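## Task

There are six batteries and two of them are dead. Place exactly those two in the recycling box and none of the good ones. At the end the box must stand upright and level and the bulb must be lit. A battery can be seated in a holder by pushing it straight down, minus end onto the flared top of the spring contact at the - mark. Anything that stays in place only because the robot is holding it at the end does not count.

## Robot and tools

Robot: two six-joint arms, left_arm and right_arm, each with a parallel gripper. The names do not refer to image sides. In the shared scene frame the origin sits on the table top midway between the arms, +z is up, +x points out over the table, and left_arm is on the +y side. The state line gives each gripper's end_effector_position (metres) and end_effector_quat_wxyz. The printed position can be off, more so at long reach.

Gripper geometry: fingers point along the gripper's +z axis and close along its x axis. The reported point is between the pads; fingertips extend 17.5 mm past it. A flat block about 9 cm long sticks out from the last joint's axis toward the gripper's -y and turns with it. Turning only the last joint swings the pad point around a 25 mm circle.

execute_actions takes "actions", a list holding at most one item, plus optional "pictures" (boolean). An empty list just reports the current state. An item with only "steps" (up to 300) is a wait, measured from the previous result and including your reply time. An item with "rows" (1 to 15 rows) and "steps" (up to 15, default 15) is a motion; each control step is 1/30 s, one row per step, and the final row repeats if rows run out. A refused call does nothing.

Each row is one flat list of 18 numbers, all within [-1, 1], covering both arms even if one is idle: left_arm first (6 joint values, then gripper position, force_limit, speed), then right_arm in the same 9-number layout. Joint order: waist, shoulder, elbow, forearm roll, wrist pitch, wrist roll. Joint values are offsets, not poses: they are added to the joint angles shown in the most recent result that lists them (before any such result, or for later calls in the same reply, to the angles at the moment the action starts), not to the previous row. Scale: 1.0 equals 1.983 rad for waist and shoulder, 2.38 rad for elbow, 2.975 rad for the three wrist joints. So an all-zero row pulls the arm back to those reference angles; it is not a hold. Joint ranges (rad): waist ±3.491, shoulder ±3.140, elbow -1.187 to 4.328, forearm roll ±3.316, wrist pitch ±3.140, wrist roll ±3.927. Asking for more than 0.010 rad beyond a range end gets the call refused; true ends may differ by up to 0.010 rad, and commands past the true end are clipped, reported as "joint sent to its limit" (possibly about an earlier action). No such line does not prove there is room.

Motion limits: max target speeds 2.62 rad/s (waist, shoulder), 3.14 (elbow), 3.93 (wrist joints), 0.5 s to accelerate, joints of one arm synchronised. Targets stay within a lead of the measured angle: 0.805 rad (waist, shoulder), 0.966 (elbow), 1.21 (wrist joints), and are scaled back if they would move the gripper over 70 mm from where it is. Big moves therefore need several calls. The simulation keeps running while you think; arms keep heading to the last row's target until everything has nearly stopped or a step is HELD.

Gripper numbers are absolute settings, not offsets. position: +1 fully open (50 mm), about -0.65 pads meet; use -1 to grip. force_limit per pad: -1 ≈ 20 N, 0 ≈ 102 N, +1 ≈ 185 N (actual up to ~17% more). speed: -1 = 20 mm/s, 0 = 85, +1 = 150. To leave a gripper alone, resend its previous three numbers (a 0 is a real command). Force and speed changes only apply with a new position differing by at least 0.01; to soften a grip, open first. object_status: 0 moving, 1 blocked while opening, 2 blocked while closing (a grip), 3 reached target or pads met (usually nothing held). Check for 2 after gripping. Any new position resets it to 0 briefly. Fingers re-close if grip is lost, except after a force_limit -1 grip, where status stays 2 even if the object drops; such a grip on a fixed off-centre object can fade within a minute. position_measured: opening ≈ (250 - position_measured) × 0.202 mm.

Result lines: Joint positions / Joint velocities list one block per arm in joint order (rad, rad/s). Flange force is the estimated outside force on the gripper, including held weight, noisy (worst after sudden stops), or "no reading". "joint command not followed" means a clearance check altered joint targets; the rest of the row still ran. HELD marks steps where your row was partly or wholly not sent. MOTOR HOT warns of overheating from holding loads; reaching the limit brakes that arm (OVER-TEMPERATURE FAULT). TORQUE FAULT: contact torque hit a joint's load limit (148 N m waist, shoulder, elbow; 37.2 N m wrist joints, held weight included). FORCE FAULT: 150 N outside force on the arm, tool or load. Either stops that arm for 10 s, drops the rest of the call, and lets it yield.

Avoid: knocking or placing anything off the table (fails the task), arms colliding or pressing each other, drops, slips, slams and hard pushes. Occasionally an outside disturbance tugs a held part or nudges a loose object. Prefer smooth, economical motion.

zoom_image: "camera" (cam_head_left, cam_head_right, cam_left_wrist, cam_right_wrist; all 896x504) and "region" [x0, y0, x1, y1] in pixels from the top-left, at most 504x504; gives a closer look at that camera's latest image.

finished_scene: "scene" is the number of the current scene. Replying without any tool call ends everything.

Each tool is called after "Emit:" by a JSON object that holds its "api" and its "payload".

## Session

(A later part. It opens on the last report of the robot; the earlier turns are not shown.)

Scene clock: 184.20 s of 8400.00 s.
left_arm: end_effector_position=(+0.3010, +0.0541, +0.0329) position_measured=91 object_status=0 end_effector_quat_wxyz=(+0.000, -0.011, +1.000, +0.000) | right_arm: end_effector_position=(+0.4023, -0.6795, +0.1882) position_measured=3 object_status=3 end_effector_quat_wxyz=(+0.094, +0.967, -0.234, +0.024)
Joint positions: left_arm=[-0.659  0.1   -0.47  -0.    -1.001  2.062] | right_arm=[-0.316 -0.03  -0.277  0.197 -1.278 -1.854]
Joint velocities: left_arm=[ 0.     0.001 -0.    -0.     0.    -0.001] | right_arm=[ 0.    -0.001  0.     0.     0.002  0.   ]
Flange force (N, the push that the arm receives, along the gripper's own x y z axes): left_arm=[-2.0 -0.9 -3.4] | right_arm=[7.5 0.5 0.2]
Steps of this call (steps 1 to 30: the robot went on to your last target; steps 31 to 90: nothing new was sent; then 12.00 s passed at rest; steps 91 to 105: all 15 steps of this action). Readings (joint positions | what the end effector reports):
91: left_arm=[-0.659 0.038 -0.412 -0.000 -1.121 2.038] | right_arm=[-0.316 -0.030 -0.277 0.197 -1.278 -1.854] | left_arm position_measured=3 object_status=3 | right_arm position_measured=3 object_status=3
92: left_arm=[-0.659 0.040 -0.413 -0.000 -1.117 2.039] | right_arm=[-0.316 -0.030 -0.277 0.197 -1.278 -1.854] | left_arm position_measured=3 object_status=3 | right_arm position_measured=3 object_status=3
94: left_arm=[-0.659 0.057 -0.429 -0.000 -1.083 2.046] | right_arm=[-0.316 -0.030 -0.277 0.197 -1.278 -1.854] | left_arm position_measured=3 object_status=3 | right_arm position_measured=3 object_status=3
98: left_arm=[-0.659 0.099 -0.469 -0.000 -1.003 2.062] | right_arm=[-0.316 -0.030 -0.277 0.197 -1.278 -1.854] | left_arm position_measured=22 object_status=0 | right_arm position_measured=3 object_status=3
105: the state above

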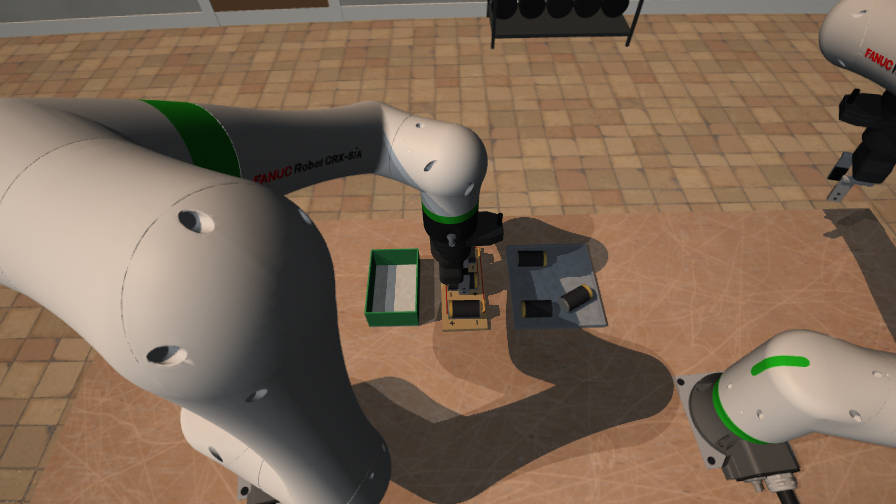

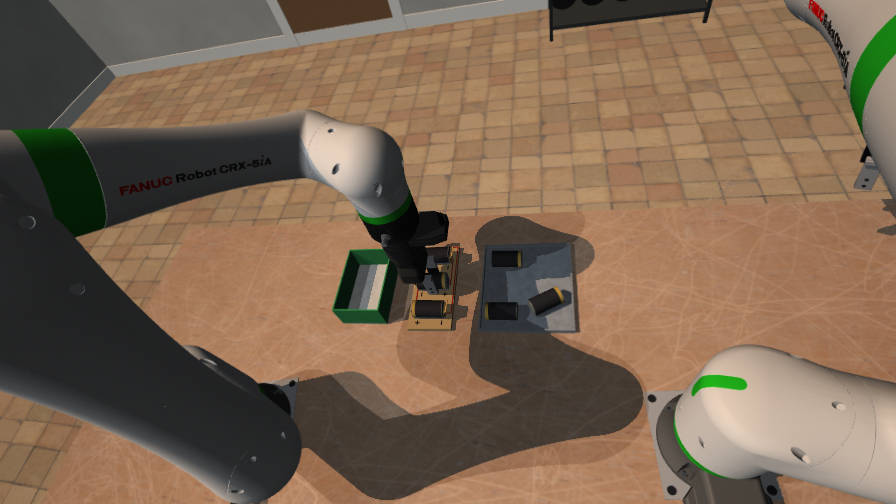

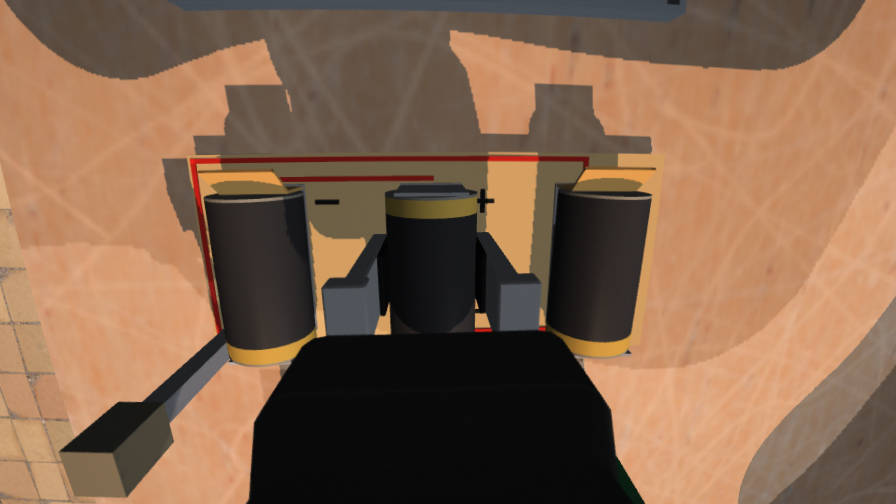

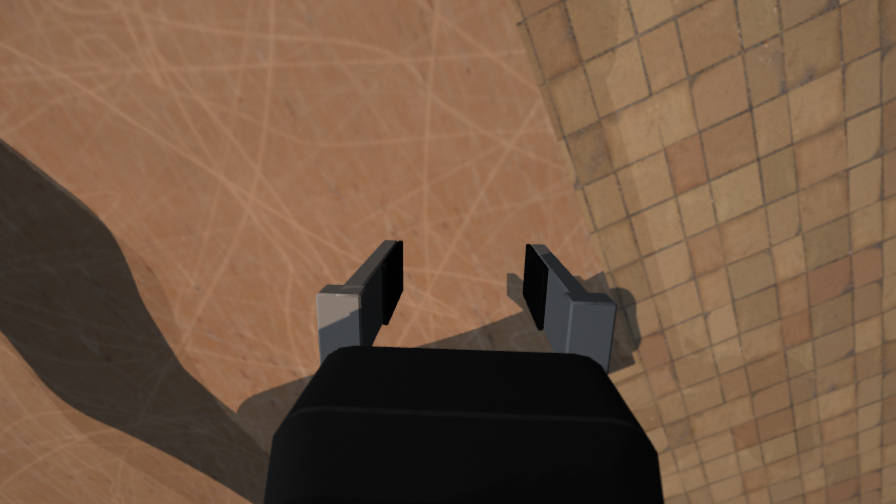

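Emit:
{"api": "execute_actions", "payload": {"actions": [{"rows":[[0,-0.002,0.0014,0,-0.0025,0,-1,-0.3,0,0,0,0,0,0,0,1,0,0],[0,-0.004,0.0029,0,-0.005,0,-1,-0.3,0,0,0,0,0,0,0,1,0,0],[0,-0.007,0.0051,0,-0.0087,0,-1,-0.3,0,0,0,0,0,0,0,1,0,0],[0,-0.01,0.0074,0,-0.0126,0,-1,-0.3,0,0,0,0,0,0,0,1,0,0],[0,-0.014,0.0105,0,-0.0177,0,-1,-0.3,0,0,0,0,0,0,0,1,0,0],[0,-0.019,0.0145,0,-0.0243,0,-1,-0.3,0,0,0,0,0,0,0,1,0,0],[0,-0.025,0.0195,0,-0.0323,0,-1,-0.3,0,0,0,0,0,0,0,1,0,0],[0,-0.0312,0.0247,0,-0.0405,0,-1,-0.3,0,0,0,0,0,0,0,1,0,0],[0,-0.0312,0.0247,0,-0.0405,0,-1,-0.3,0,0,0,0,0,0,0,1,0,0],[0,-0.0312,0.0247,0,-0.0405,0,-1,-0.3,0,0,0,0,0,0,0,1,0,0],[-0.1338,0.1031,0.1566,0,-0.0565,0.0812,-1,-0.3,0,0,0,0,0,0,0,1,0,0]],"steps":15}], "pictures": false}}

Emit:
{"api": "execute_actions", "payload": {"actions": [{"steps":18}], "pictures": false}}

Emit:
{"api": "execute_actions", "payload": {"actions": [{"rows":[[0,0.0302,-0.0256,0,0.0406,0,-1,-0.3,0,0,0,0,0,0,0,1,0,0]],"steps":12}]}}

Scene clock: 194.23 s of 8400.00 s.
left_arm: end_effector_position=(+0.3095, +0.0295, +0.0920) position_measured=91 object_status=2 end_effector_quat_wxyz=(+0.009, -0.009, +1.000, -0.005) | right_arm: end_effector_position=(+0.4023, -0.6795, +0.1882) position_measured=3 object_status=3 end_effector_quat_wxyz=(+0.094, +0.967, -0.234, +0.024)
Joint positions: left_arm=[-0.702  0.069 -0.349 -0.    -1.134  2.1  ] | right_arm=[-0.316 -0.03  -0.277  0.197 -1.278 -1.854]
Joint velocities: left_arm=[-0.624  0.543  0.827  0.    -0.118  0.559] | right_arm=[-0.    -0.001  0.     0.001 -0.002  0.001]
Flange force (N, the push that the arm receives, along the gripper's own x y z axes): left_arm=[7.9 29.3 -7.0] | right_arm=[5.3 4.6 -1.2]
Steps of this call (steps 1 to 15: the robot went on to your last target; steps 16 to 90: nothing new was sent; then 6.53 s passed at rest; steps 91 to 105: all 15 steps of this action). Readings (joint positions | what the end effector reports):
91: left_arm=[-0.659 0.100 -0.470 -0.000 -1.001 2.062] | right_arm=[-0.316 -0.030 -0.277 0.197 -1.278 -1.854] | left_arm position_measured=91 object_status=2 | right_arm position_measured=3 object_status=3
92: left_arm=[-0.659 0.098 -0.470 -0.000 -1.003 2.062] | right_arm=[-0.316 -0.030 -0.277 0.197 -1.278 -1.854] | left_arm position_measured=91 object_status=2 | right_arm position_measured=3 object_status=3
94: left_arm=[-0.659 0.091 -0.464 -0.000 -1.016 2.062] | right_arm=[-0.316 -0.030 -0.277 0.197 -1.278 -1.854] | left_arm position_measured=91 object_status=2 | right_arm position_measured=3 object_status=3
98: left_arm=[-0.659 0.066 -0.439 -0.000 -1.066 2.062] | right_arm=[-0.316 -0.030 -0.277 0.197 -1.278 -1.854] | left_arm position_measured=91 object_status=2 | right_arm position_measured=3 object_status=3
105: the state above

Scene clock: 194.83 s of 8400.00 s.
left_arm: end_effector_position=(+0.2978, -0.0918, +0.0800) position_measured=91 object_status=2 end_effector_quat_wxyz=(+0.000, +0.000, +1.000, +0.000) | right_arm: end_effector_position=(+0.4023, -0.6795, +0.1882) position_measured=3 object_status=3 end_effector_quat_wxyz=(+0.094, +0.967, -0.234, +0.024)
Joint positions: left_arm=[-0.925  0.304 -0.098 -0.    -1.169  2.304] | right_arm=[-0.316 -0.03  -0.277  0.197 -1.278 -1.854]
Joint velocities: left_arm=[-0.001  0.001  0.     0.     0.    -0.001] | right_arm=[-0.    -0.001  0.001  0.     0.001 -0.001]
Flange force (N, the push that the arm receives, along the gripper's own x y z axes): left_arm=[-2.1 -1.6 0.0] | right_arm=[2.2 3.0 0.4]
Steps of this call (steps 1 to 18: the robot went on to your last target). Readings (joint positions | what the end effector reports):
1: left_arm=[-0.726 0.090 -0.319 -0.000 -1.138 2.121] | right_arm=[-0.316 -0.030 -0.277 0.197 -1.278 -1.854] | left_arm position_measured=91 object_status=2 | right_arm position_measured=3 object_status=3
2: left_arm=[-0.752 0.117 -0.290 -0.000 -1.141 2.146] | right_arm=[-0.316 -0.030 -0.277 0.197 -1.278 -1.854] | left_arm position_measured=91 object_status=2 | right_arm position_measured=3 object_status=3
4: left_arm=[-0.804 0.174 -0.233 -0.000 -1.150 2.193] | right_arm=[-0.316 -0.030 -0.277 0.197 -1.278 -1.854] | left_arm position_measured=91 object_status=2 | right_arm position_measured=3 object_status=3
8: left_arm=[-0.896 0.274 -0.129 -0.000 -1.164 2.278] | right_arm=[-0.316 -0.030 -0.277 0.197 -1.278 -1.854] | left_arm position_measured=91 object_status=2 | right_arm position_measured=3 object_status=3
18: the state above

Scene clock: 195.23 s of 8400.00 s.
left_arm: end_effector_position=(+0.2979, -0.0919, +0.0256) position_measured=91 object_status=2 end_effector_quat_wxyz=(+0.000, +0.000, +1.000, -0.000) | right_arm: end_effector_position=(+0.4023, -0.6795, +0.1882) position_measured=3 object_status=3 end_effector_quat_wxyz=(+0.094, +0.967, -0.234, +0.024)
Joint positions: left_arm=[-0.925  0.364 -0.158 -0.    -1.048  2.304] | right_arm=[-0.316 -0.03  -0.277  0.197 -1.278 -1.854]
Joint velocities: left_arm=[-0.    -0.     0.    -0.002 -0.    -0.001] | right_arm=[ 0.     0.     0.001 -0.    -0.001 -0.001]
Flange force (N, the push that the arm receives, along the gripper's own x y z axes): left_arm=[4.3 3.5 -6.4] | right_arm=[1.2 1.2 1.4]
Steps of this call (steps 1 to 12: all 12 steps of this action). Readings (joint positions | what the end effector reports):
1: left_arm=[-0.925 0.304 -0.098 -0.000 -1.169 2.304] | right_arm=[-0.316 -0.030 -0.277 0.197 -1.278 -1.854] | left_arm position_measured=91 object_status=2 | right_arm position_measured=3 object_status=3
2: left_arm=[-0.925 0.306 -0.099 -0.000 -1.165 2.304] | right_arm=[-0.316 -0.030 -0.277 0.197 -1.278 -1.854] | left_arm position_measured=91 object_status=2 | right_arm position_measured=3 object_status=3
4: left_arm=[-0.925 0.323 -0.117 -0.000 -1.131 2.304] | right_arm=[-0.316 -0.030 -0.277 0.197 -1.278 -1.854] | left_arm position_measured=91 object_status=2 | right_arm position_measured=3 object_status=3
8: left_arm=[-0.925 0.363 -0.158 -0.000 -1.051 2.304] | right_arm=[-0.316 -0.030 -0.277 0.197 -1.278 -1.854] | left_arm position_measured=91 object_status=2 | right_arm position_measured=3 object_status=3
12: the state above

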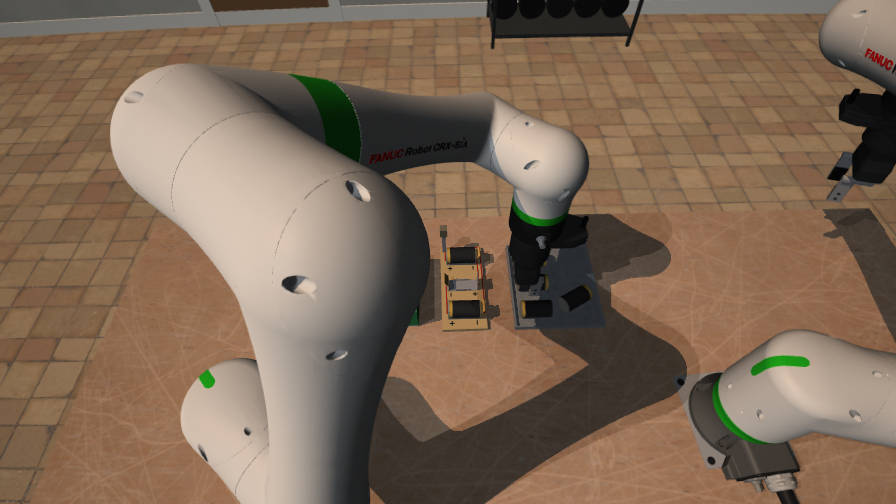

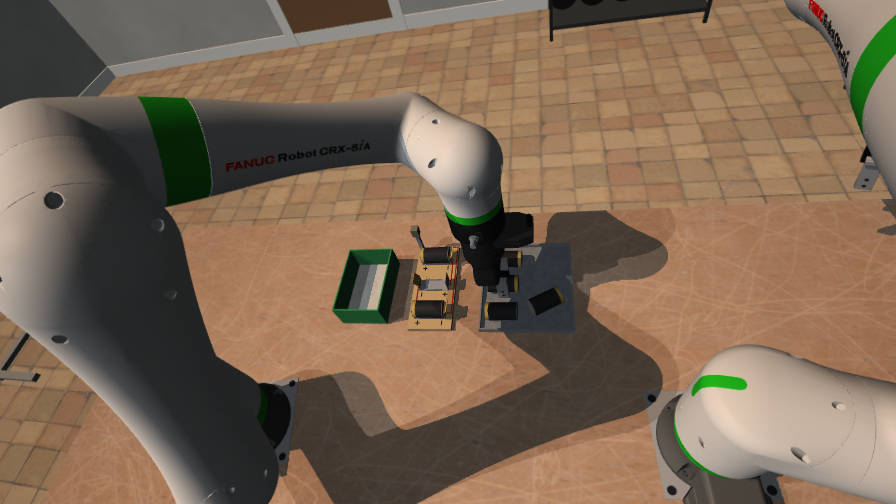

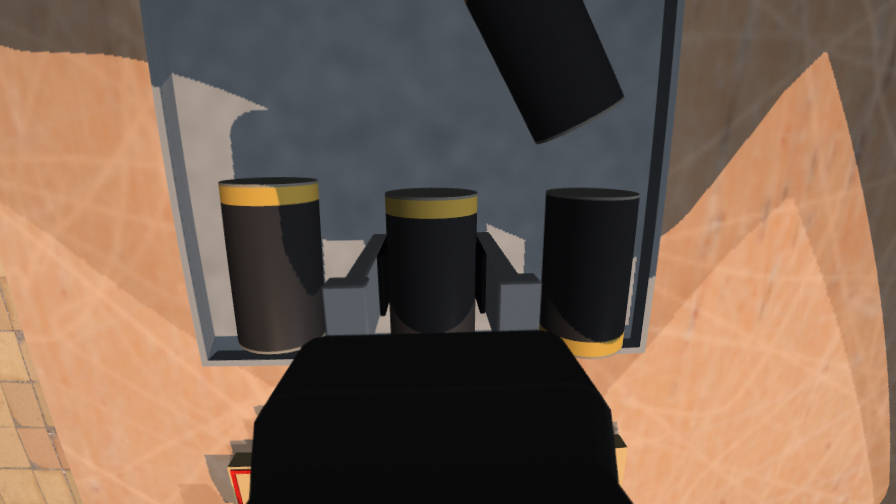

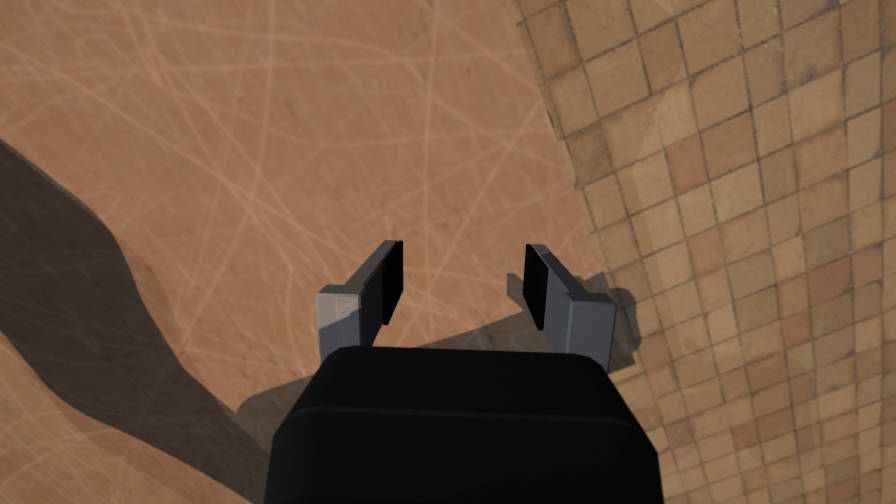

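Emit:
{"api": "execute_actions", "payload": {"actions": [{"rows":[[0,0,0,0,0,0,0.9,-0.3,0.3,0,0,0,0,0,0,1,0,0],[0,0,0,0,0,0,0.9,-0.3,0.3,0,0,0,0,0,0,1,0,0],[0,0,0,0,0,0,0.9,-0.3,0.3,0,0,0,0,0,0,1,0,0],[0,-0.025,0.021,0,-0.0335,0,0.9,-0.3,0.3,0,0,0,0,0,0,1,0,0],[0,-0.025,0.021,0,-0.0335,0,0.9,-0.3,0.3,0,0,0,0,0,0,1,0,0],[0,-0.025,0.021,0,-0.0335,0,0.9,-0.3,0.3,0,0,0,0,0,0,1,0,0],[0,-0.025,0.021,0,-0.0335,0,0.9,-0.3,0.3,0,0,0,0,0,0,1,0,0],[0,-0.025,0.021,0,-0.0335,0,0.9,-0.3,0.3,0,0,0,0,0,0,1,0,0],[0,-0.025,0.021,0,-0.0335,0,0.9,-0.3,0.3,0,0,0,0,0,0,1,0,0],[0.0323,0.0205,0.0724,0,-0.0442,-0.0131,0.9,-0.3,0.3,0,0,0,0,0,0,1,0,0]],"steps":15}], "pictures": false}}

Emit:
{"api": "execute_actions", "payload": {"actions": [{"steps":10}], "pictures": false}}

Emit:
{"api": "execute_actions", "payload": {"actions": [{"rows":[[0,0.0232,-0.0203,0,0.0317,0,0.9,-0.3,0.3,0,0,0,0,0,0,1,0,0],[0,0.0232,-0.0203,0,0.0317,0,0.9,-0.3,0.3,0,0,0,0,0,0,1,0,0],[0,0.0232,-0.0203,0,0.0317,0,0.9,-0.3,0.3,0,0,0,0,0,0,1,0,0],[0,0.0232,-0.0203,0,0.0317,0,0.9,-0.3,0.3,0,0,0,0,0,0,1,0,0],[0,0.0232,-0.0203,0,0.0317,0,0.9,-0.3,0.3,0,0,0,0,0,0,1,0,0],[0,0.0232,-0.0203,0,0.0317,0,0.9,-0.3,0.3,0,0,0,0,0,0,1,0,0],[0,0.0232,-0.0203,0,0.0317,0,-1,-0.3,0,0,0,0,0,0,0,1,0,0]],"steps":15}]}}

Scene clock: 206.37 s of 8400.00 s.
left_arm: end_effector_position=(+0.3397, -0.0975, +0.0773) position_measured=18 object_status=3 end_effector_quat_wxyz=(+0.004, -0.008, +1.000, -0.003) | right_arm: end_effector_position=(+0.4023, -0.6795, +0.1882) position_measured=3 object_status=3 end_effector_quat_wxyz=(+0.094, +0.967, -0.234, +0.024)
Joint positions: left_arm=[-0.882  0.366 -0.021 -0.    -1.173  2.279] | right_arm=[-0.316 -0.03  -0.277  0.197 -1.278 -1.854]
Joint velocities: left_arm=[ 0.356  0.603  0.591 -0.    -0.107 -0.218] | right_arm=[ 0.001 -0.001 -0.002  0.001  0.001 -0.   ]
Flange force (N, the push that the arm receives, along the gripper's own x y z axes): left_arm=[-9.5 1.0 -34.5] | right_arm=[2.0 3.3 1.9]
Steps of this call (steps 1 to 15: the robot went on to your last target; steps 16 to 90: nothing new was sent; then 7.63 s passed at rest; steps 91 to 105: all 15 steps of this action). Readings (joint positions | what the end effector reports):
91: left_arm=[-0.925 0.364 -0.159 -0.000 -1.048 2.304] | right_arm=[-0.316 -0.030 -0.277 0.197 -1.278 -1.854] | left_arm position_measured=85 object_status=0 | right_arm position_measured=3 object_status=3
92: left_arm=[-0.925 0.364 -0.159 -0.000 -1.048 2.304] | right_arm=[-0.316 -0.030 -0.277 0.197 -1.278 -1.854] | left_arm position_measured=68 object_status=0 | right_arm position_measured=3 object_status=3
94: left_arm=[-0.925 0.364 -0.159 -0.000 -1.048 2.304] | right_arm=[-0.316 -0.030 -0.277 0.197 -1.278 -1.854] | left_arm position_measured=33 object_status=0 | right_arm position_measured=3 object_status=3
98: left_arm=[-0.925 0.332 -0.127 -0.000 -1.111 2.304] | right_arm=[-0.316 -0.030 -0.277 0.197 -1.278 -1.854] | left_arm position_measured=18 object_status=0 | right_arm position_measured=3 object_status=3
105: the state above

Scene clock: 206.70 s of 8400.00 s.
left_arm: end_effector_position=(+0.3580, -0.0970, +0.0702) position_measured=18 object_status=3 end_effector_quat_wxyz=(+0.000, -0.012, +1.000, -0.000) | right_arm: end_effector_position=(+0.4023, -0.6795, +0.1882) position_measured=3 object_status=3 end_effector_quat_wxyz=(+0.094, +0.967, -0.234, +0.024)
Joint positions: left_arm=[-0.861  0.404  0.014 -0.    -1.18   2.265] | right_arm=[-0.316 -0.03  -0.277  0.197 -1.278 -1.854]
Joint velocities: left_arm=[ 0.001  0.001  0.    -0.     0.     0.   ] | right_arm=[ 0.     0.001  0.    -0.001 -0.     0.002]
Flange force (N, the push that the arm receives, along the gripper's own x y z axes): left_arm=[0.4 0.1 -1.7] | right_arm=[7.1 3.2 -0.4]
Steps of this call (steps 1 to 10: the robot went on to your last target). Readings (joint positions | what the end effector reports):
1: left_arm=[-0.872 0.385 -0.005 -0.000 -1.176 2.272] | right_arm=[-0.316 -0.030 -0.277 0.197 -1.278 -1.854] | left_arm position_measured=18 object_status=3 | right_arm position_measured=3 object_status=3
2: left_arm=[-0.865 0.397 0.007 -0.000 -1.178 2.268] | right_arm=[-0.316 -0.030 -0.277 0.197 -1.278 -1.854] | left_arm position_measured=18 object_status=3 | right_arm position_measured=3 object_status=3
4: left_arm=[-0.861 0.404 0.014 -0.000 -1.180 2.265] | right_arm=[-0.316 -0.030 -0.277 0.197 -1.278 -1.854] | left_arm position_measured=18 object_status=3 | right_arm position_measured=3 object_status=3
8: left_arm=[-0.861 0.404 0.014 -0.000 -1.180 2.265] | right_arm=[-0.316 -0.030 -0.277 0.197 -1.278 -1.854] | left_arm position_measured=18 object_status=3 | right_arm position_measured=3 object_status=3
10: the state above

Scene clock: 207.20 s of 8400.00 s.
left_arm: end_effector_position=(+0.3580, -0.0970, +0.0257) position_measured=91 object_status=0 end_effector_quat_wxyz=(+0.000, -0.012, +1.000, -0.000) | right_arm: end_effector_position=(+0.4023, -0.6795, +0.1882) position_measured=3 object_status=3 end_effector_quat_wxyz=(+0.094, +0.967, -0.234, +0.024)
Joint positions: left_arm=[-0.861  0.45  -0.034 -0.    -1.085  2.265] | right_arm=[-0.316 -0.03  -0.277  0.197 -1.278 -1.854]
Joint velocities: left_arm=[ 0.    -0.    -0.001  0.001  0.     0.   ] | right_arm=[ 0.    -0.001 -0.001  0.    -0.002  0.   ]
Flange force (N, the push that the arm receives, along the gripper's own x y z axes): left_arm=[1.0 -0.2 -6.8] | right_arm=[2.6 5.2 1.1]
Steps of this call (steps 1 to 15: all 15 steps of this action). Readings (joint positions | what the end effector reports):
1: left_arm=[-0.861 0.404 0.014 -0.000 -1.180 2.265] | right_arm=[-0.316 -0.030 -0.277 0.197 -1.278 -1.854] | left_arm position_measured=18 object_status=3 | right_arm position_measured=3 object_status=3
2: left_arm=[-0.861 0.406 0.012 -0.000 -1.176 2.265] | right_arm=[-0.316 -0.030 -0.277 0.197 -1.278 -1.854] | left_arm position_measured=18 object_status=3 | right_arm position_measured=3 object_status=3
4: left_arm=[-0.861 0.423 -0.005 -0.000 -1.142 2.265] | right_arm=[-0.316 -0.030 -0.277 0.197 -1.278 -1.854] | left_arm position_measured=18 object_status=3 | right_arm position_measured=3 object_status=3
8: left_arm=[-0.861 0.450 -0.034 -0.000 -1.086 2.265] | right_arm=[-0.316 -0.030 -0.277 0.197 -1.278 -1.854] | left_arm position_measured=38 object_status=0 | right_arm position_measured=3 object_status=3
15: the state above

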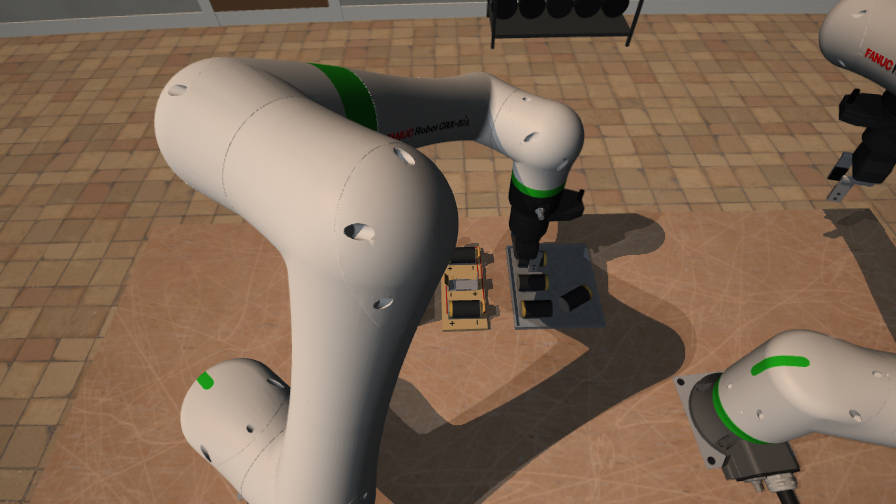

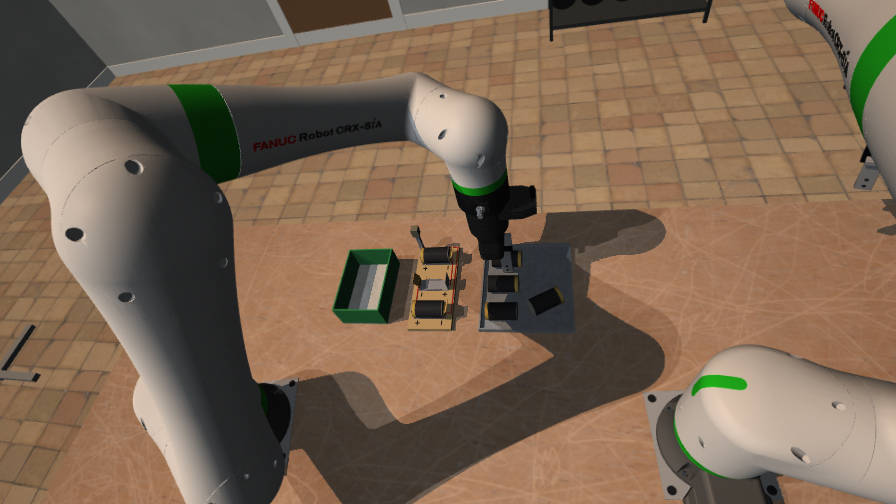

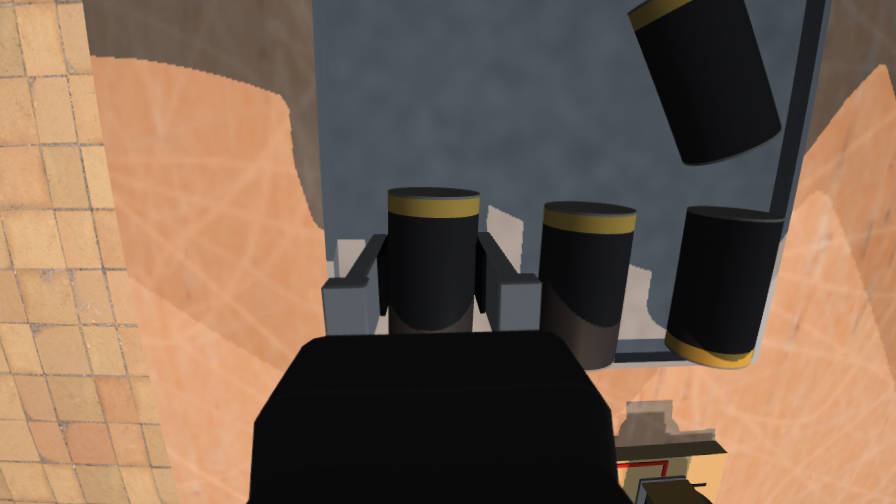

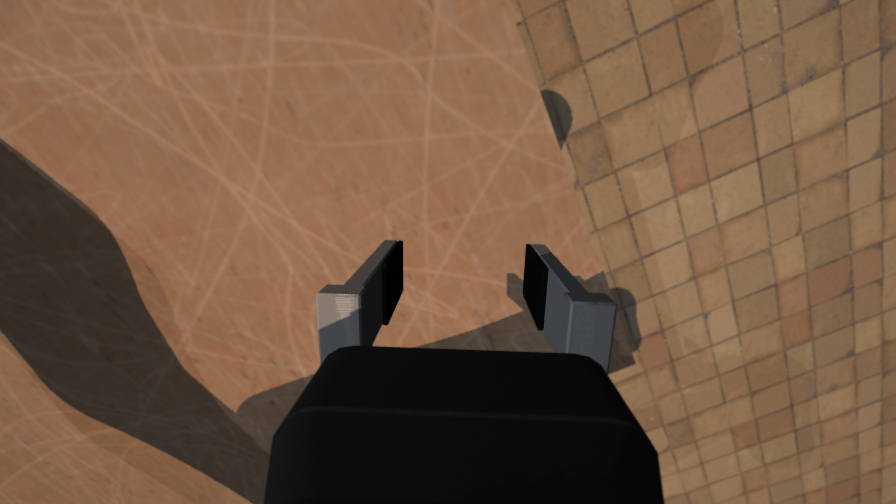

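Emit:
{"api": "execute_actions", "payload": {"actions": [{"rows":[[0,-0.0295,0.0265,0,-0.041,0,-1,-0.3,0,0,0,0,0,0,0,1,0,0],[0,-0.0295,0.0265,0,-0.041,0,-1,-0.3,0,0,0,0,0,0,0,1,0,0],[0,-0.0295,0.0265,0,-0.041,0,-1,-0.3,0,0,0,0,0,0,0,1,0,0],[0,-0.0295,0.0265,0,-0.041,0,-1,-0.3,0,0,0,0,0,0,0,1,0,0],[0,-0.0295,0.0265,0,-0.041,0,-1,-0.3,0,0,0,0,0,0,0,1,0,0],[0,-0.0295,0.0265,0,-0.041,0,-1,-0.3,0,0,0,0,0,0,0,1,0,0],[0,-0.0295,0.0265,0,-0.041,0,-1,-0.3,0,0,0,0,0,0,0,1,0,0],[0.1031,-0.2102,-0.1603,0,-0.0121,-0.0628,-1,-0.3,0,0,0,0,0,0,0,1,0,0]],"steps":15}], "pictures": false}}

Emit:
{"api": "execute_actions", "payload": {"actions": [{"steps":18}], "pictures": false}}

Emit:
{"api": "execute_actions", "payload": {"actions": [{"rows":[[0,0.011,-0.01,0,0.0153,0,-1,-0.3,0,0,0,0,0,0,0,1,0,0]],"steps":10}]}}

Scene clock: 219.00 s of 8400.00 s.
left_arm: end_effector_position=(+0.3480, -0.0426, +0.0941) position_measured=91 object_status=2 end_effector_quat_wxyz=(+0.005, -0.015, +1.000, -0.004) | right_arm: end_effector_position=(+0.4023, -0.6795, +0.1882) position_measured=3 object_status=3 end_effector_quat_wxyz=(+0.094, +0.967, -0.234, +0.024)
Joint positions: left_arm=[-0.79   0.261 -0.118 -0.    -1.179  2.2  ] | right_arm=[-0.316 -0.03  -0.277  0.197 -1.278 -1.854]
Joint velocities: left_arm=[ 0.486 -0.808 -1.104 -0.001  0.203 -0.441] | right_arm=[ 0.    -0.001  0.001 -0.001 -0.002 -0.003]
Flange force (N, the push that the arm receives, along the gripper's own x y z axes): left_arm=[-3.2 7.4 -8.6] | right_arm=[3.1 0.4 0.6]
Steps of this call (steps 1 to 15: the robot went on to your last target; steps 16 to 90: nothing new was sent; then 8.30 s passed at rest; steps 91 to 105: all 15 steps of this action). Readings (joint positions | what the end effector reports):
91: left_arm=[-0.861 0.450 -0.034 -0.000 -1.085 2.265] | right_arm=[-0.316 -0.030 -0.277 0.197 -1.278 -1.854] | left_arm position_measured=91 object_status=2 | right_arm position_measured=3 object_status=3
92: left_arm=[-0.861 0.449 -0.033 -0.000 -1.089 2.265] | right_arm=[-0.316 -0.030 -0.277 0.197 -1.278 -1.854] | left_arm position_measured=91 object_status=2 | right_arm position_measured=3 object_status=3
94: left_arm=[-0.861 0.433 -0.016 -0.000 -1.123 2.265] | right_arm=[-0.316 -0.030 -0.277 0.197 -1.278 -1.854] | left_arm position_measured=91 object_status=2 | right_arm position_measured=3 object_status=3
98: left_arm=[-0.861 0.393 0.027 -0.000 -1.205 2.265] | right_arm=[-0.316 -0.030 -0.277 0.197 -1.278 -1.854] | left_arm position_measured=91 object_status=2 | right_arm position_measured=3 object_status=3
105: the state above

Scene clock: 219.60 s of 8400.00 s.
left_arm: end_effector_position=(+0.3009, +0.0559, +0.0800) position_measured=91 object_status=2 end_effector_quat_wxyz=(+0.000, -0.021, +1.000, +0.000) | right_arm: end_effector_position=(+0.4023, -0.6795, +0.1882) position_measured=3 object_status=3 end_effector_quat_wxyz=(+0.094, +0.967, -0.234, +0.024)
Joint positions: left_arm=[-0.656  0.033 -0.416 -0.    -1.121  2.078] | right_arm=[-0.316 -0.03  -0.277  0.197 -1.278 -1.854]
Joint velocities: left_arm=[ 0.    -0.001 -0.     0.001 -0.001  0.   ] | right_arm=[-0.001 -0.     0.    -0.001  0.001  0.001]
Flange force (N, the push that the arm receives, along the gripper's own x y z axes): left_arm=[-0.6 0.3 -0.7] | right_arm=[3.4 4.2 -1.5]
Steps of this call (steps 1 to 18: the robot went on to your last target). Readings (joint positions | what the end effector reports):
1: left_arm=[-0.774 0.234 -0.155 -0.000 -1.172 2.185] | right_arm=[-0.316 -0.030 -0.277 0.197 -1.278 -1.854] | left_arm position_measured=91 object_status=2 | right_arm position_measured=3 object_status=3
2: left_arm=[-0.758 0.206 -0.191 -0.000 -1.165 2.171] | right_arm=[-0.316 -0.030 -0.277 0.197 -1.278 -1.854] | left_arm position_measured=91 object_status=2 | right_arm position_measured=3 object_status=3
4: left_arm=[-0.725 0.151 -0.263 -0.000 -1.151 2.141] | right_arm=[-0.316 -0.030 -0.277 0.197 -1.278 -1.854] | left_arm position_measured=91 object_status=2 | right_arm position_measured=3 object_status=3
8: left_arm=[-0.670 0.056 -0.386 -0.000 -1.127 2.090] | right_arm=[-0.316 -0.030 -0.277 0.197 -1.278 -1.854] | left_arm position_measured=91 object_status=2 | right_arm position_measured=3 object_status=3
18: the state above

Scene clock: 219.93 s of 8400.00 s.
left_arm: end_effector_position=(+0.3009, +0.0559, +0.0622) position_measured=91 object_status=2 end_effector_quat_wxyz=(+0.000, -0.021, +1.000, +0.000) | right_arm: end_effector_position=(+0.4023, -0.6795, +0.1882) position_measured=3 object_status=3 end_effector_quat_wxyz=(+0.094, +0.967, -0.234, +0.024)
Joint positions: left_arm=[-0.656  0.055 -0.44  -0.    -1.076  2.078] | right_arm=[-0.316 -0.03  -0.277  0.197 -1.278 -1.854]
Joint velocities: left_arm=[ 0.    -0.    -0.001 -0.001  0.001 -0.   ] | right_arm=[ 0.     0.    -0.001 -0.001 -0.002  0.   ]
Flange force (N, the push that the arm receives, along the gripper's own x y z axes): left_arm=[0.2 -0.7 1.1] | right_arm=[4.9 6.0 -0.7]
Steps of this call (steps 1 to 10: all 10 steps of this action). Readings (joint positions | what the end effector reports):
1: left_arm=[-0.656 0.033 -0.416 -0.000 -1.121 2.078] | right_arm=[-0.316 -0.030 -0.277 0.197 -1.278 -1.854] | left_arm position_measured=91 object_status=2 | right_arm position_measured=3 object_status=3
2: left_arm=[-0.656 0.035 -0.418 -0.000 -1.117 2.078] | right_arm=[-0.316 -0.030 -0.277 0.197 -1.278 -1.854] | left_arm position_measured=91 object_status=2 | right_arm position_measured=3 object_status=3
4: left_arm=[-0.656 0.049 -0.433 -0.000 -1.089 2.078] | right_arm=[-0.316 -0.030 -0.277 0.197 -1.278 -1.854] | left_arm position_measured=91 object_status=2 | right_arm position_measured=3 object_status=3
8: left_arm=[-0.656 0.055 -0.440 -0.000 -1.076 2.078] | right_arm=[-0.316 -0.030 -0.277 0.197 -1.278 -1.854] | left_arm position_measured=91 object_status=2 | right_arm position_measured=3 object_status=3
10: the state above

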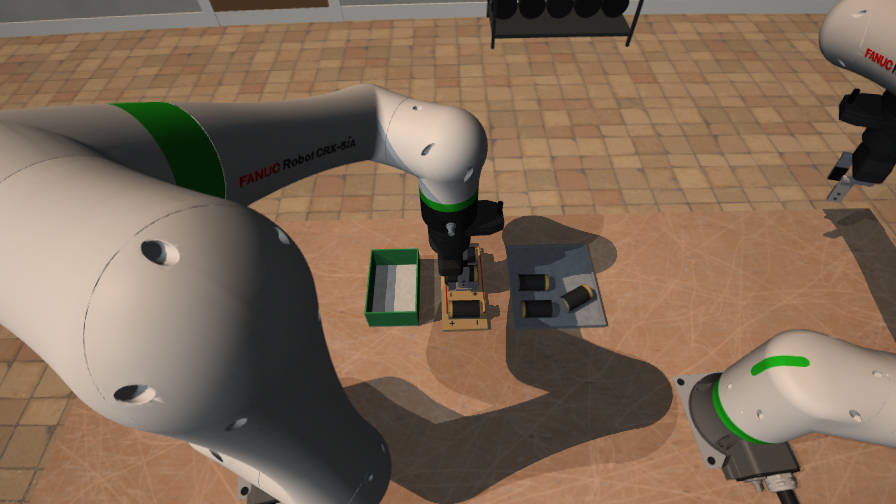

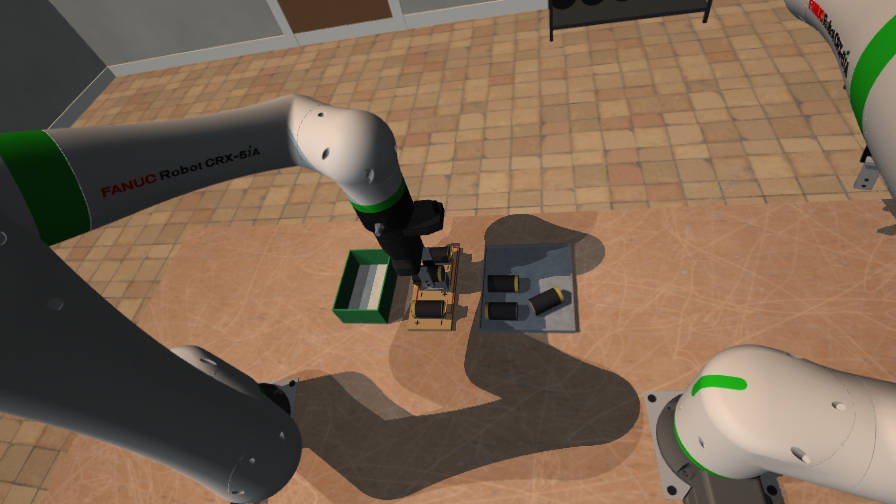

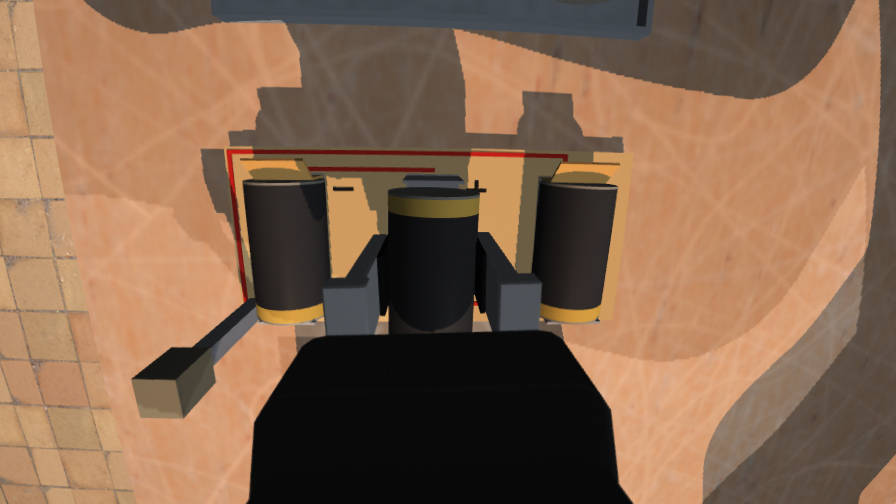

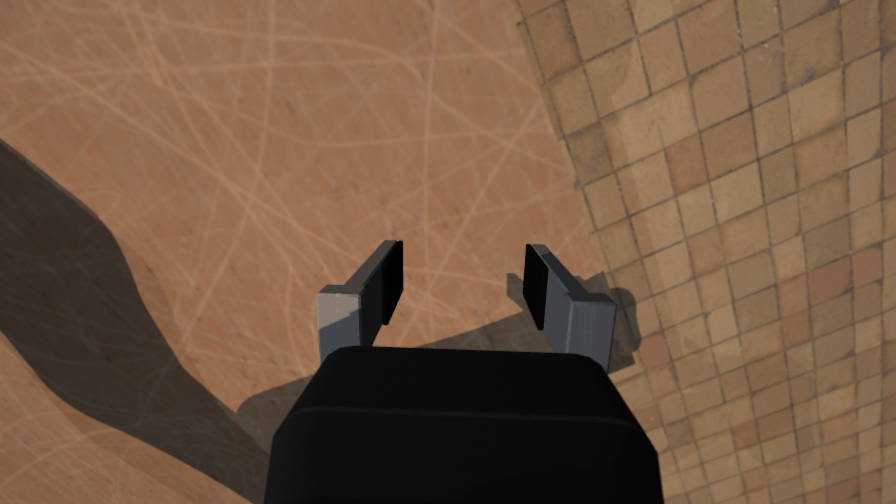

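Emit:
{"api": "execute_actions", "payload": {"actions": [{"rows":[[0,0.002,-0.0015,0,0.0025,0,-1,-0.3,0,0,0,0,0,0,0,1,0,0],[0,0.0039,-0.003,0,0.005,0,-1,-0.3,0,0,0,0,0,0,0,1,0,0],[0,0.0058,-0.0045,0,0.0075,0,-1,-0.3,0,0,0,0,0,0,0,1,0,0],[0,0.0078,-0.0059,0,0.0099,0,-1,-0.3,0,0,0,0,0,0,0,1,0,0],[0,0.0097,-0.0074,0,0.0124,0,-1,-0.3,0,0,0,0,0,0,0,1,0,0],[0,0.0117,-0.0088,0,0.0148,0,-1,-0.3,0,0,0,0,0,0,0,1,0,0],[0,0.0137,-0.0102,0,0.0173,0,-1,-0.3,0,0,0,0,0,0,0,1,0,0],[0,0.0156,-0.0116,0,0.0197,0,-1,-0.3,0,0,0,0,0,0,0,1,0,0],[0,0.0176,-0.013,0,0.0221,0,-1,-0.3,0,0,0,0,0,0,0,1,0,0],[0,0.0188,-0.0138,0,0.0236,0,-1,-0.3,0,0,0,0,0,0,0,1,0,0],[0,0.0196,-0.0144,0,0.0246,0,-1,-0.3,0,0,0,0,0,0,0,1,0,0]],"steps":15}], "pictures": false}}

Emit:
{"api": "execute_actions", "payload": {"actions": [{"steps":5}], "pictures": false}}

Scene clock: 227.40 s of 8400.00 s.
left_arm: end_effector_position=(+0.3008, +0.0559, +0.0339) position_measured=91 object_status=2 end_effector_quat_wxyz=(+0.000, -0.021, +1.000, +0.000) | right_arm: end_effector_position=(+0.4023, -0.6795, +0.1882) position_measured=3 object_status=3 end_effector_quat_wxyz=(+0.094, +0.967, -0.234, +0.024)
Joint positions: left_arm=[-0.656  0.094 -0.474 -0.    -1.003  2.078] | right_arm=[-0.316 -0.03  -0.277  0.197 -1.278 -1.854]
Joint velocities: left_arm=[ 0.     0.002 -0.     0.001  0.004 -0.001] | right_arm=[ 0.001 -0.002  0.001 -0.    -0.001  0.001]
Flange force (N, the push that the arm receives, along the gripper's own x y z axes): left_arm=[-2.6 -2.4 -0.3] | right_arm=[3.6 2.3 0.6]
Steps of this call (steps 1 to 15: the robot went on to your last target; steps 16 to 90: nothing new was sent; then 3.97 s passed at rest; steps 91 to 105: all 15 steps of this action). Readings (joint positions | what the end effector reports):
91: left_arm=[-0.656 0.055 -0.440 -0.000 -1.076 2.078] | right_arm=[-0.316 -0.030 -0.277 0.197 -1.278 -1.854] | left_arm position_measured=91 object_status=2 | right_arm position_measured=3 object_status=3
92: left_arm=[-0.656 0.057 -0.441 -0.000 -1.073 2.078] | right_arm=[-0.316 -0.030 -0.277 0.197 -1.278 -1.854] | left_arm position_measured=91 object_status=2 | right_arm position_measured=3 object_status=3
94: left_arm=[-0.656 0.063 -0.447 -0.000 -1.061 2.078] | right_arm=[-0.316 -0.030 -0.277 0.197 -1.278 -1.854] | left_arm position_measured=91 object_status=2 | right_arm position_measured=3 object_status=3
98: left_arm=[-0.656 0.078 -0.460 -0.000 -1.032 2.078] | right_arm=[-0.316 -0.030 -0.277 0.197 -1.278 -1.854] | left_arm position_measured=91 object_status=2 | right_arm position_measured=3 object_status=3
105: the state above

Scene clock: 227.57 s of 8400.00 s.
left_arm: end_effector_position=(+0.3008, +0.0559, +0.0339) position_measured=91 object_status=2 end_effector_quat_wxyz=(+0.000, -0.021, +1.000, +0.000) | right_arm: end_effector_position=(+0.4023, -0.6795, +0.1882) position_measured=3 object_status=3 end_effector_quat_wxyz=(+0.094, +0.967, -0.234, +0.024)
Joint positions: left_arm=[-0.656  0.094 -0.474 -0.    -1.003  2.078] | right_arm=[-0.316 -0.03  -0.277  0.197 -1.278 -1.854]
Joint velocities: left_arm=[-0.     0.    -0.004 -0.001 -0.    -0.002] | right_arm=[-0.001 -0.    -0.001 -0.    -0.001 -0.001]
Flange force (N, the push that the arm receives, along the gripper's own x y z axes): left_arm=[-0.2 0.2 -3.5] | right_arm=[5.2 1.1 0.5]
Steps of this call (steps 1 to 5: the robot went on to your last target). Readings (joint positions | what the end effector reports):
1: left_arm=[-0.656 0.094 -0.474 -0.000 -1.003 2.078] | right_arm=[-0.316 -0.030 -0.277 0.197 -1.278 -1.854] | left_arm position_measured=91 object_status=2 | right_arm position_measured=3 object_status=3
2: left_arm=[-0.656 0.094 -0.474 -0.000 -1.003 2.078] | right_arm=[-0.316 -0.030 -0.277 0.197 -1.278 -1.854] | left_arm position_measured=91 object_status=2 | right_arm position_measured=3 object_status=3
4: left_arm=[-0.656 0.094 -0.474 -0.000 -1.003 2.078] | right_arm=[-0.316 -0.030 -0.277 0.197 -1.278 -1.854] | left_arm position_measured=91 object_status=2 | right_arm position_measured=3 object_status=3
5: the state above

Pressing 0.6 mm further, then releasing to check the bulb.

Emit:
{"api": "execute_actions", "payload": {"actions": [{"rows":[[0,0.0005,-0.0003,0,0.0006,0,-1,-0.3,0,0,0,0,0,0,0,1,0,0]],"steps":7}], "pictures": false}}

Emit:
{"api": "execute_actions", "payload": {"actions": [{"rows":[[0,0,0,0,0,0,1,-0.3,0.5,0,0,0,0,0,0,1,0,0],[0,0,0,0,0,0,1,-0.3,0.5,0,0,0,0,0,0,1,0,0],[0,0,0,0,0,0,1,-0.3,0.5,0,0,0,0,0,0,1,0,0],[0,-0.0311,0.0247,0,-0.0405,0,1,-0.3,0.5,0,0,0,0,0,0,1,0,0]],"steps":15}]}}

Scene clock: 230.57 s of 8400.00 s.
left_arm: end_effector_position=(+0.3009, +0.0559, +0.0333) position_measured=91 object_status=2 end_effector_quat_wxyz=(+0.000, -0.021, +1.000, +0.000) | right_arm: end_effector_position=(+0.4023, -0.6795, +0.1882) position_measured=3 object_status=3 end_effector_quat_wxyz=(+0.094, +0.967, -0.234, +0.024)
Joint positions: left_arm=[-0.656  0.095 -0.474 -0.    -1.001  2.078] | right_arm=[-0.316 -0.03  -0.277  0.197 -1.278 -1.854]
Joint velocities: left_arm=[-0.     0.001 -0.001 -0.002  0.001  0.001] | right_arm=[-0.    -0.    -0.    -0.    -0.001  0.   ]
Flange force (N, the push that the arm receives, along the gripper's own x y z axes): left_arm=[5.9 9.0 -37.9] | right_arm=[9.2 4.0 -2.7]
Steps of this call (steps 1 to 15: the robot went on to your last target; steps 16 to 83: nothing new was sent; steps 84 to 90: all 7 steps of this action). Readings (joint positions | what the end effector reports):
84: left_arm=[-0.656 0.094 -0.474 -0.000 -1.003 2.078] | right_arm=[-0.316 -0.030 -0.277 0.197 -1.278 -1.854] | left_arm position_measured=91 object_status=2 | right_arm position_measured=3 object_status=3
85: left_arm=[-0.656 0.094 -0.474 -0.000 -1.002 2.078] | right_arm=[-0.316 -0.030 -0.277 0.197 -1.278 -1.854] | left_arm position_measured=91 object_status=2 | right_arm position_measured=3 object_status=3
87: left_arm=[-0.656 0.095 -0.474 -0.000 -1.001 2.078] | right_arm=[-0.316 -0.030 -0.277 0.197 -1.278 -1.854] | left_arm position_measured=91 object_status=2 | right_arm position_measured=3 object_status=3
90: the state above

Scene clock: 231.07 s of 8400.00 s.
left_arm: end_effector_position=(+0.3009, +0.0559, +0.0800) position_measured=3 object_status=3 end_effector_quat_wxyz=(+0.000, -0.021, +1.000, +0.000) | right_arm: end_effector_position=(+0.4023, -0.6795, +0.1882) position_measured=3 object_status=3 end_effector_quat_wxyz=(+0.094, +0.967, -0.234, +0.024)
Joint positions: left_arm=[-0.656  0.033 -0.416 -0.    -1.121  2.078] | right_arm=[-0.316 -0.03  -0.277  0.197 -1.278 -1.854]
Joint velocities: left_arm=[-0.    -0.001  0.002 -0.001 -0.     0.001] | right_arm=[-0.001  0.     0.     0.001 -0.     0.001]
Flange force (N, the push that the arm receives, along the gripper's own x y z axes): left_arm=[-1.3 -1.4 -0.5] | right_arm=[0.1 3.2 1.4]
Steps of this call (steps 1 to 15: all 15 steps of this action). Readings (joint positions | what the end effector reports):
1: left_arm=[-0.656 0.095 -0.474 -0.000 -1.001 2.078] | right_arm=[-0.316 -0.030 -0.277 0.197 -1.278 -1.854] | left_arm position_measured=84 object_status=0 | right_arm position_measured=3 object_status=3
2: left_arm=[-0.656 0.095 -0.475 -0.000 -1.001 2.078] | right_arm=[-0.316 -0.030 -0.277 0.197 -1.278 -1.854] | left_arm position_measured=64 object_status=0 | right_arm position_measured=3 object_status=3
4: left_arm=[-0.656 0.095 -0.475 -0.000 -1.001 2.078] | right_arm=[-0.316 -0.030 -0.277 0.197 -1.278 -1.854] | left_arm position_measured=26 object_status=0 | right_arm position_measured=3 object_status=3
8: left_arm=[-0.656 0.061 -0.443 -0.000 -1.067 2.078] | right_arm=[-0.316 -0.030 -0.277 0.197 -1.278 -1.854] | left_arm position_measured=3 object_status=0 | right_arm position_measured=3 object_status=3
15: the state above

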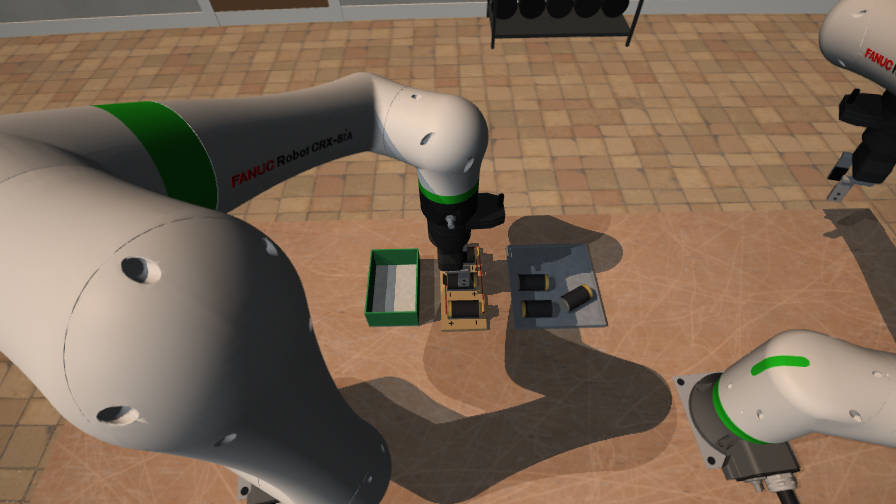

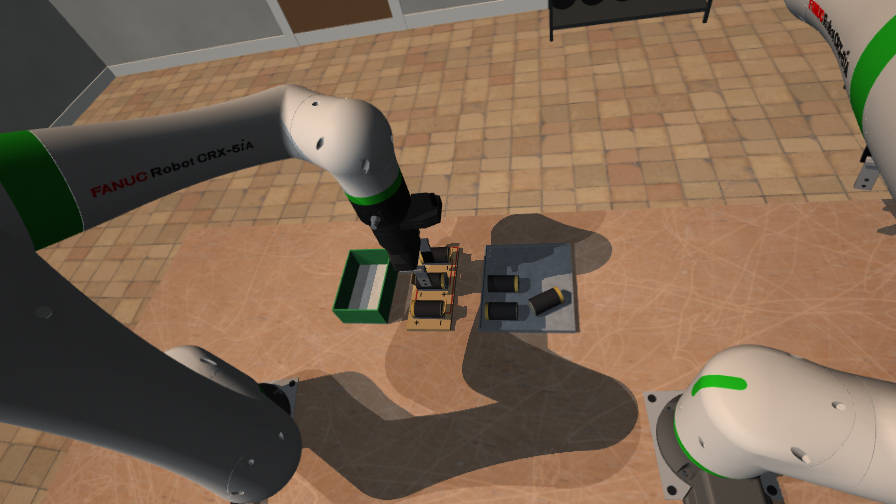

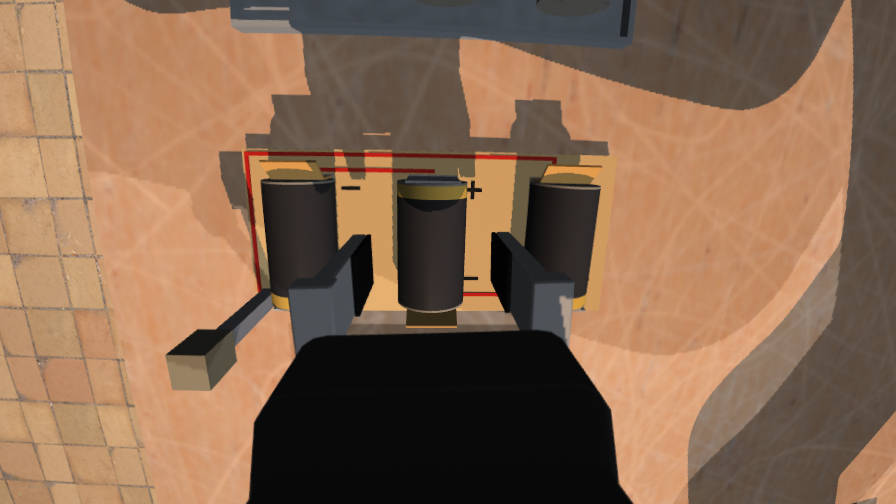

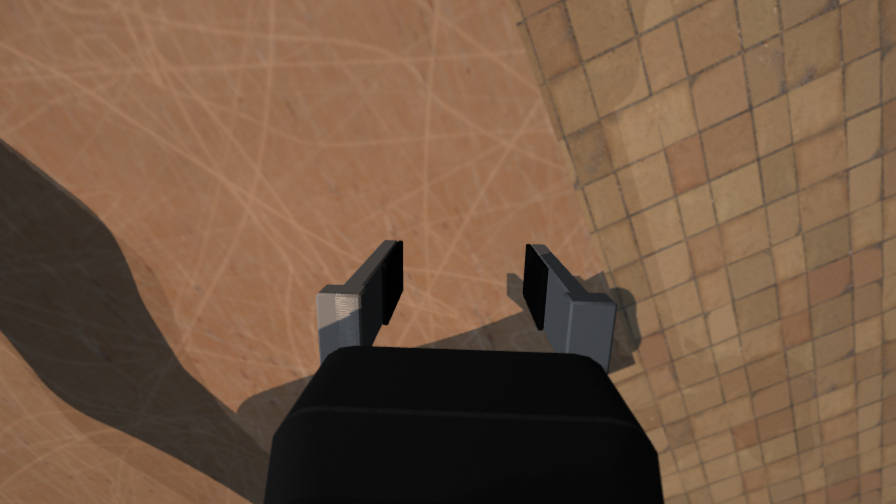

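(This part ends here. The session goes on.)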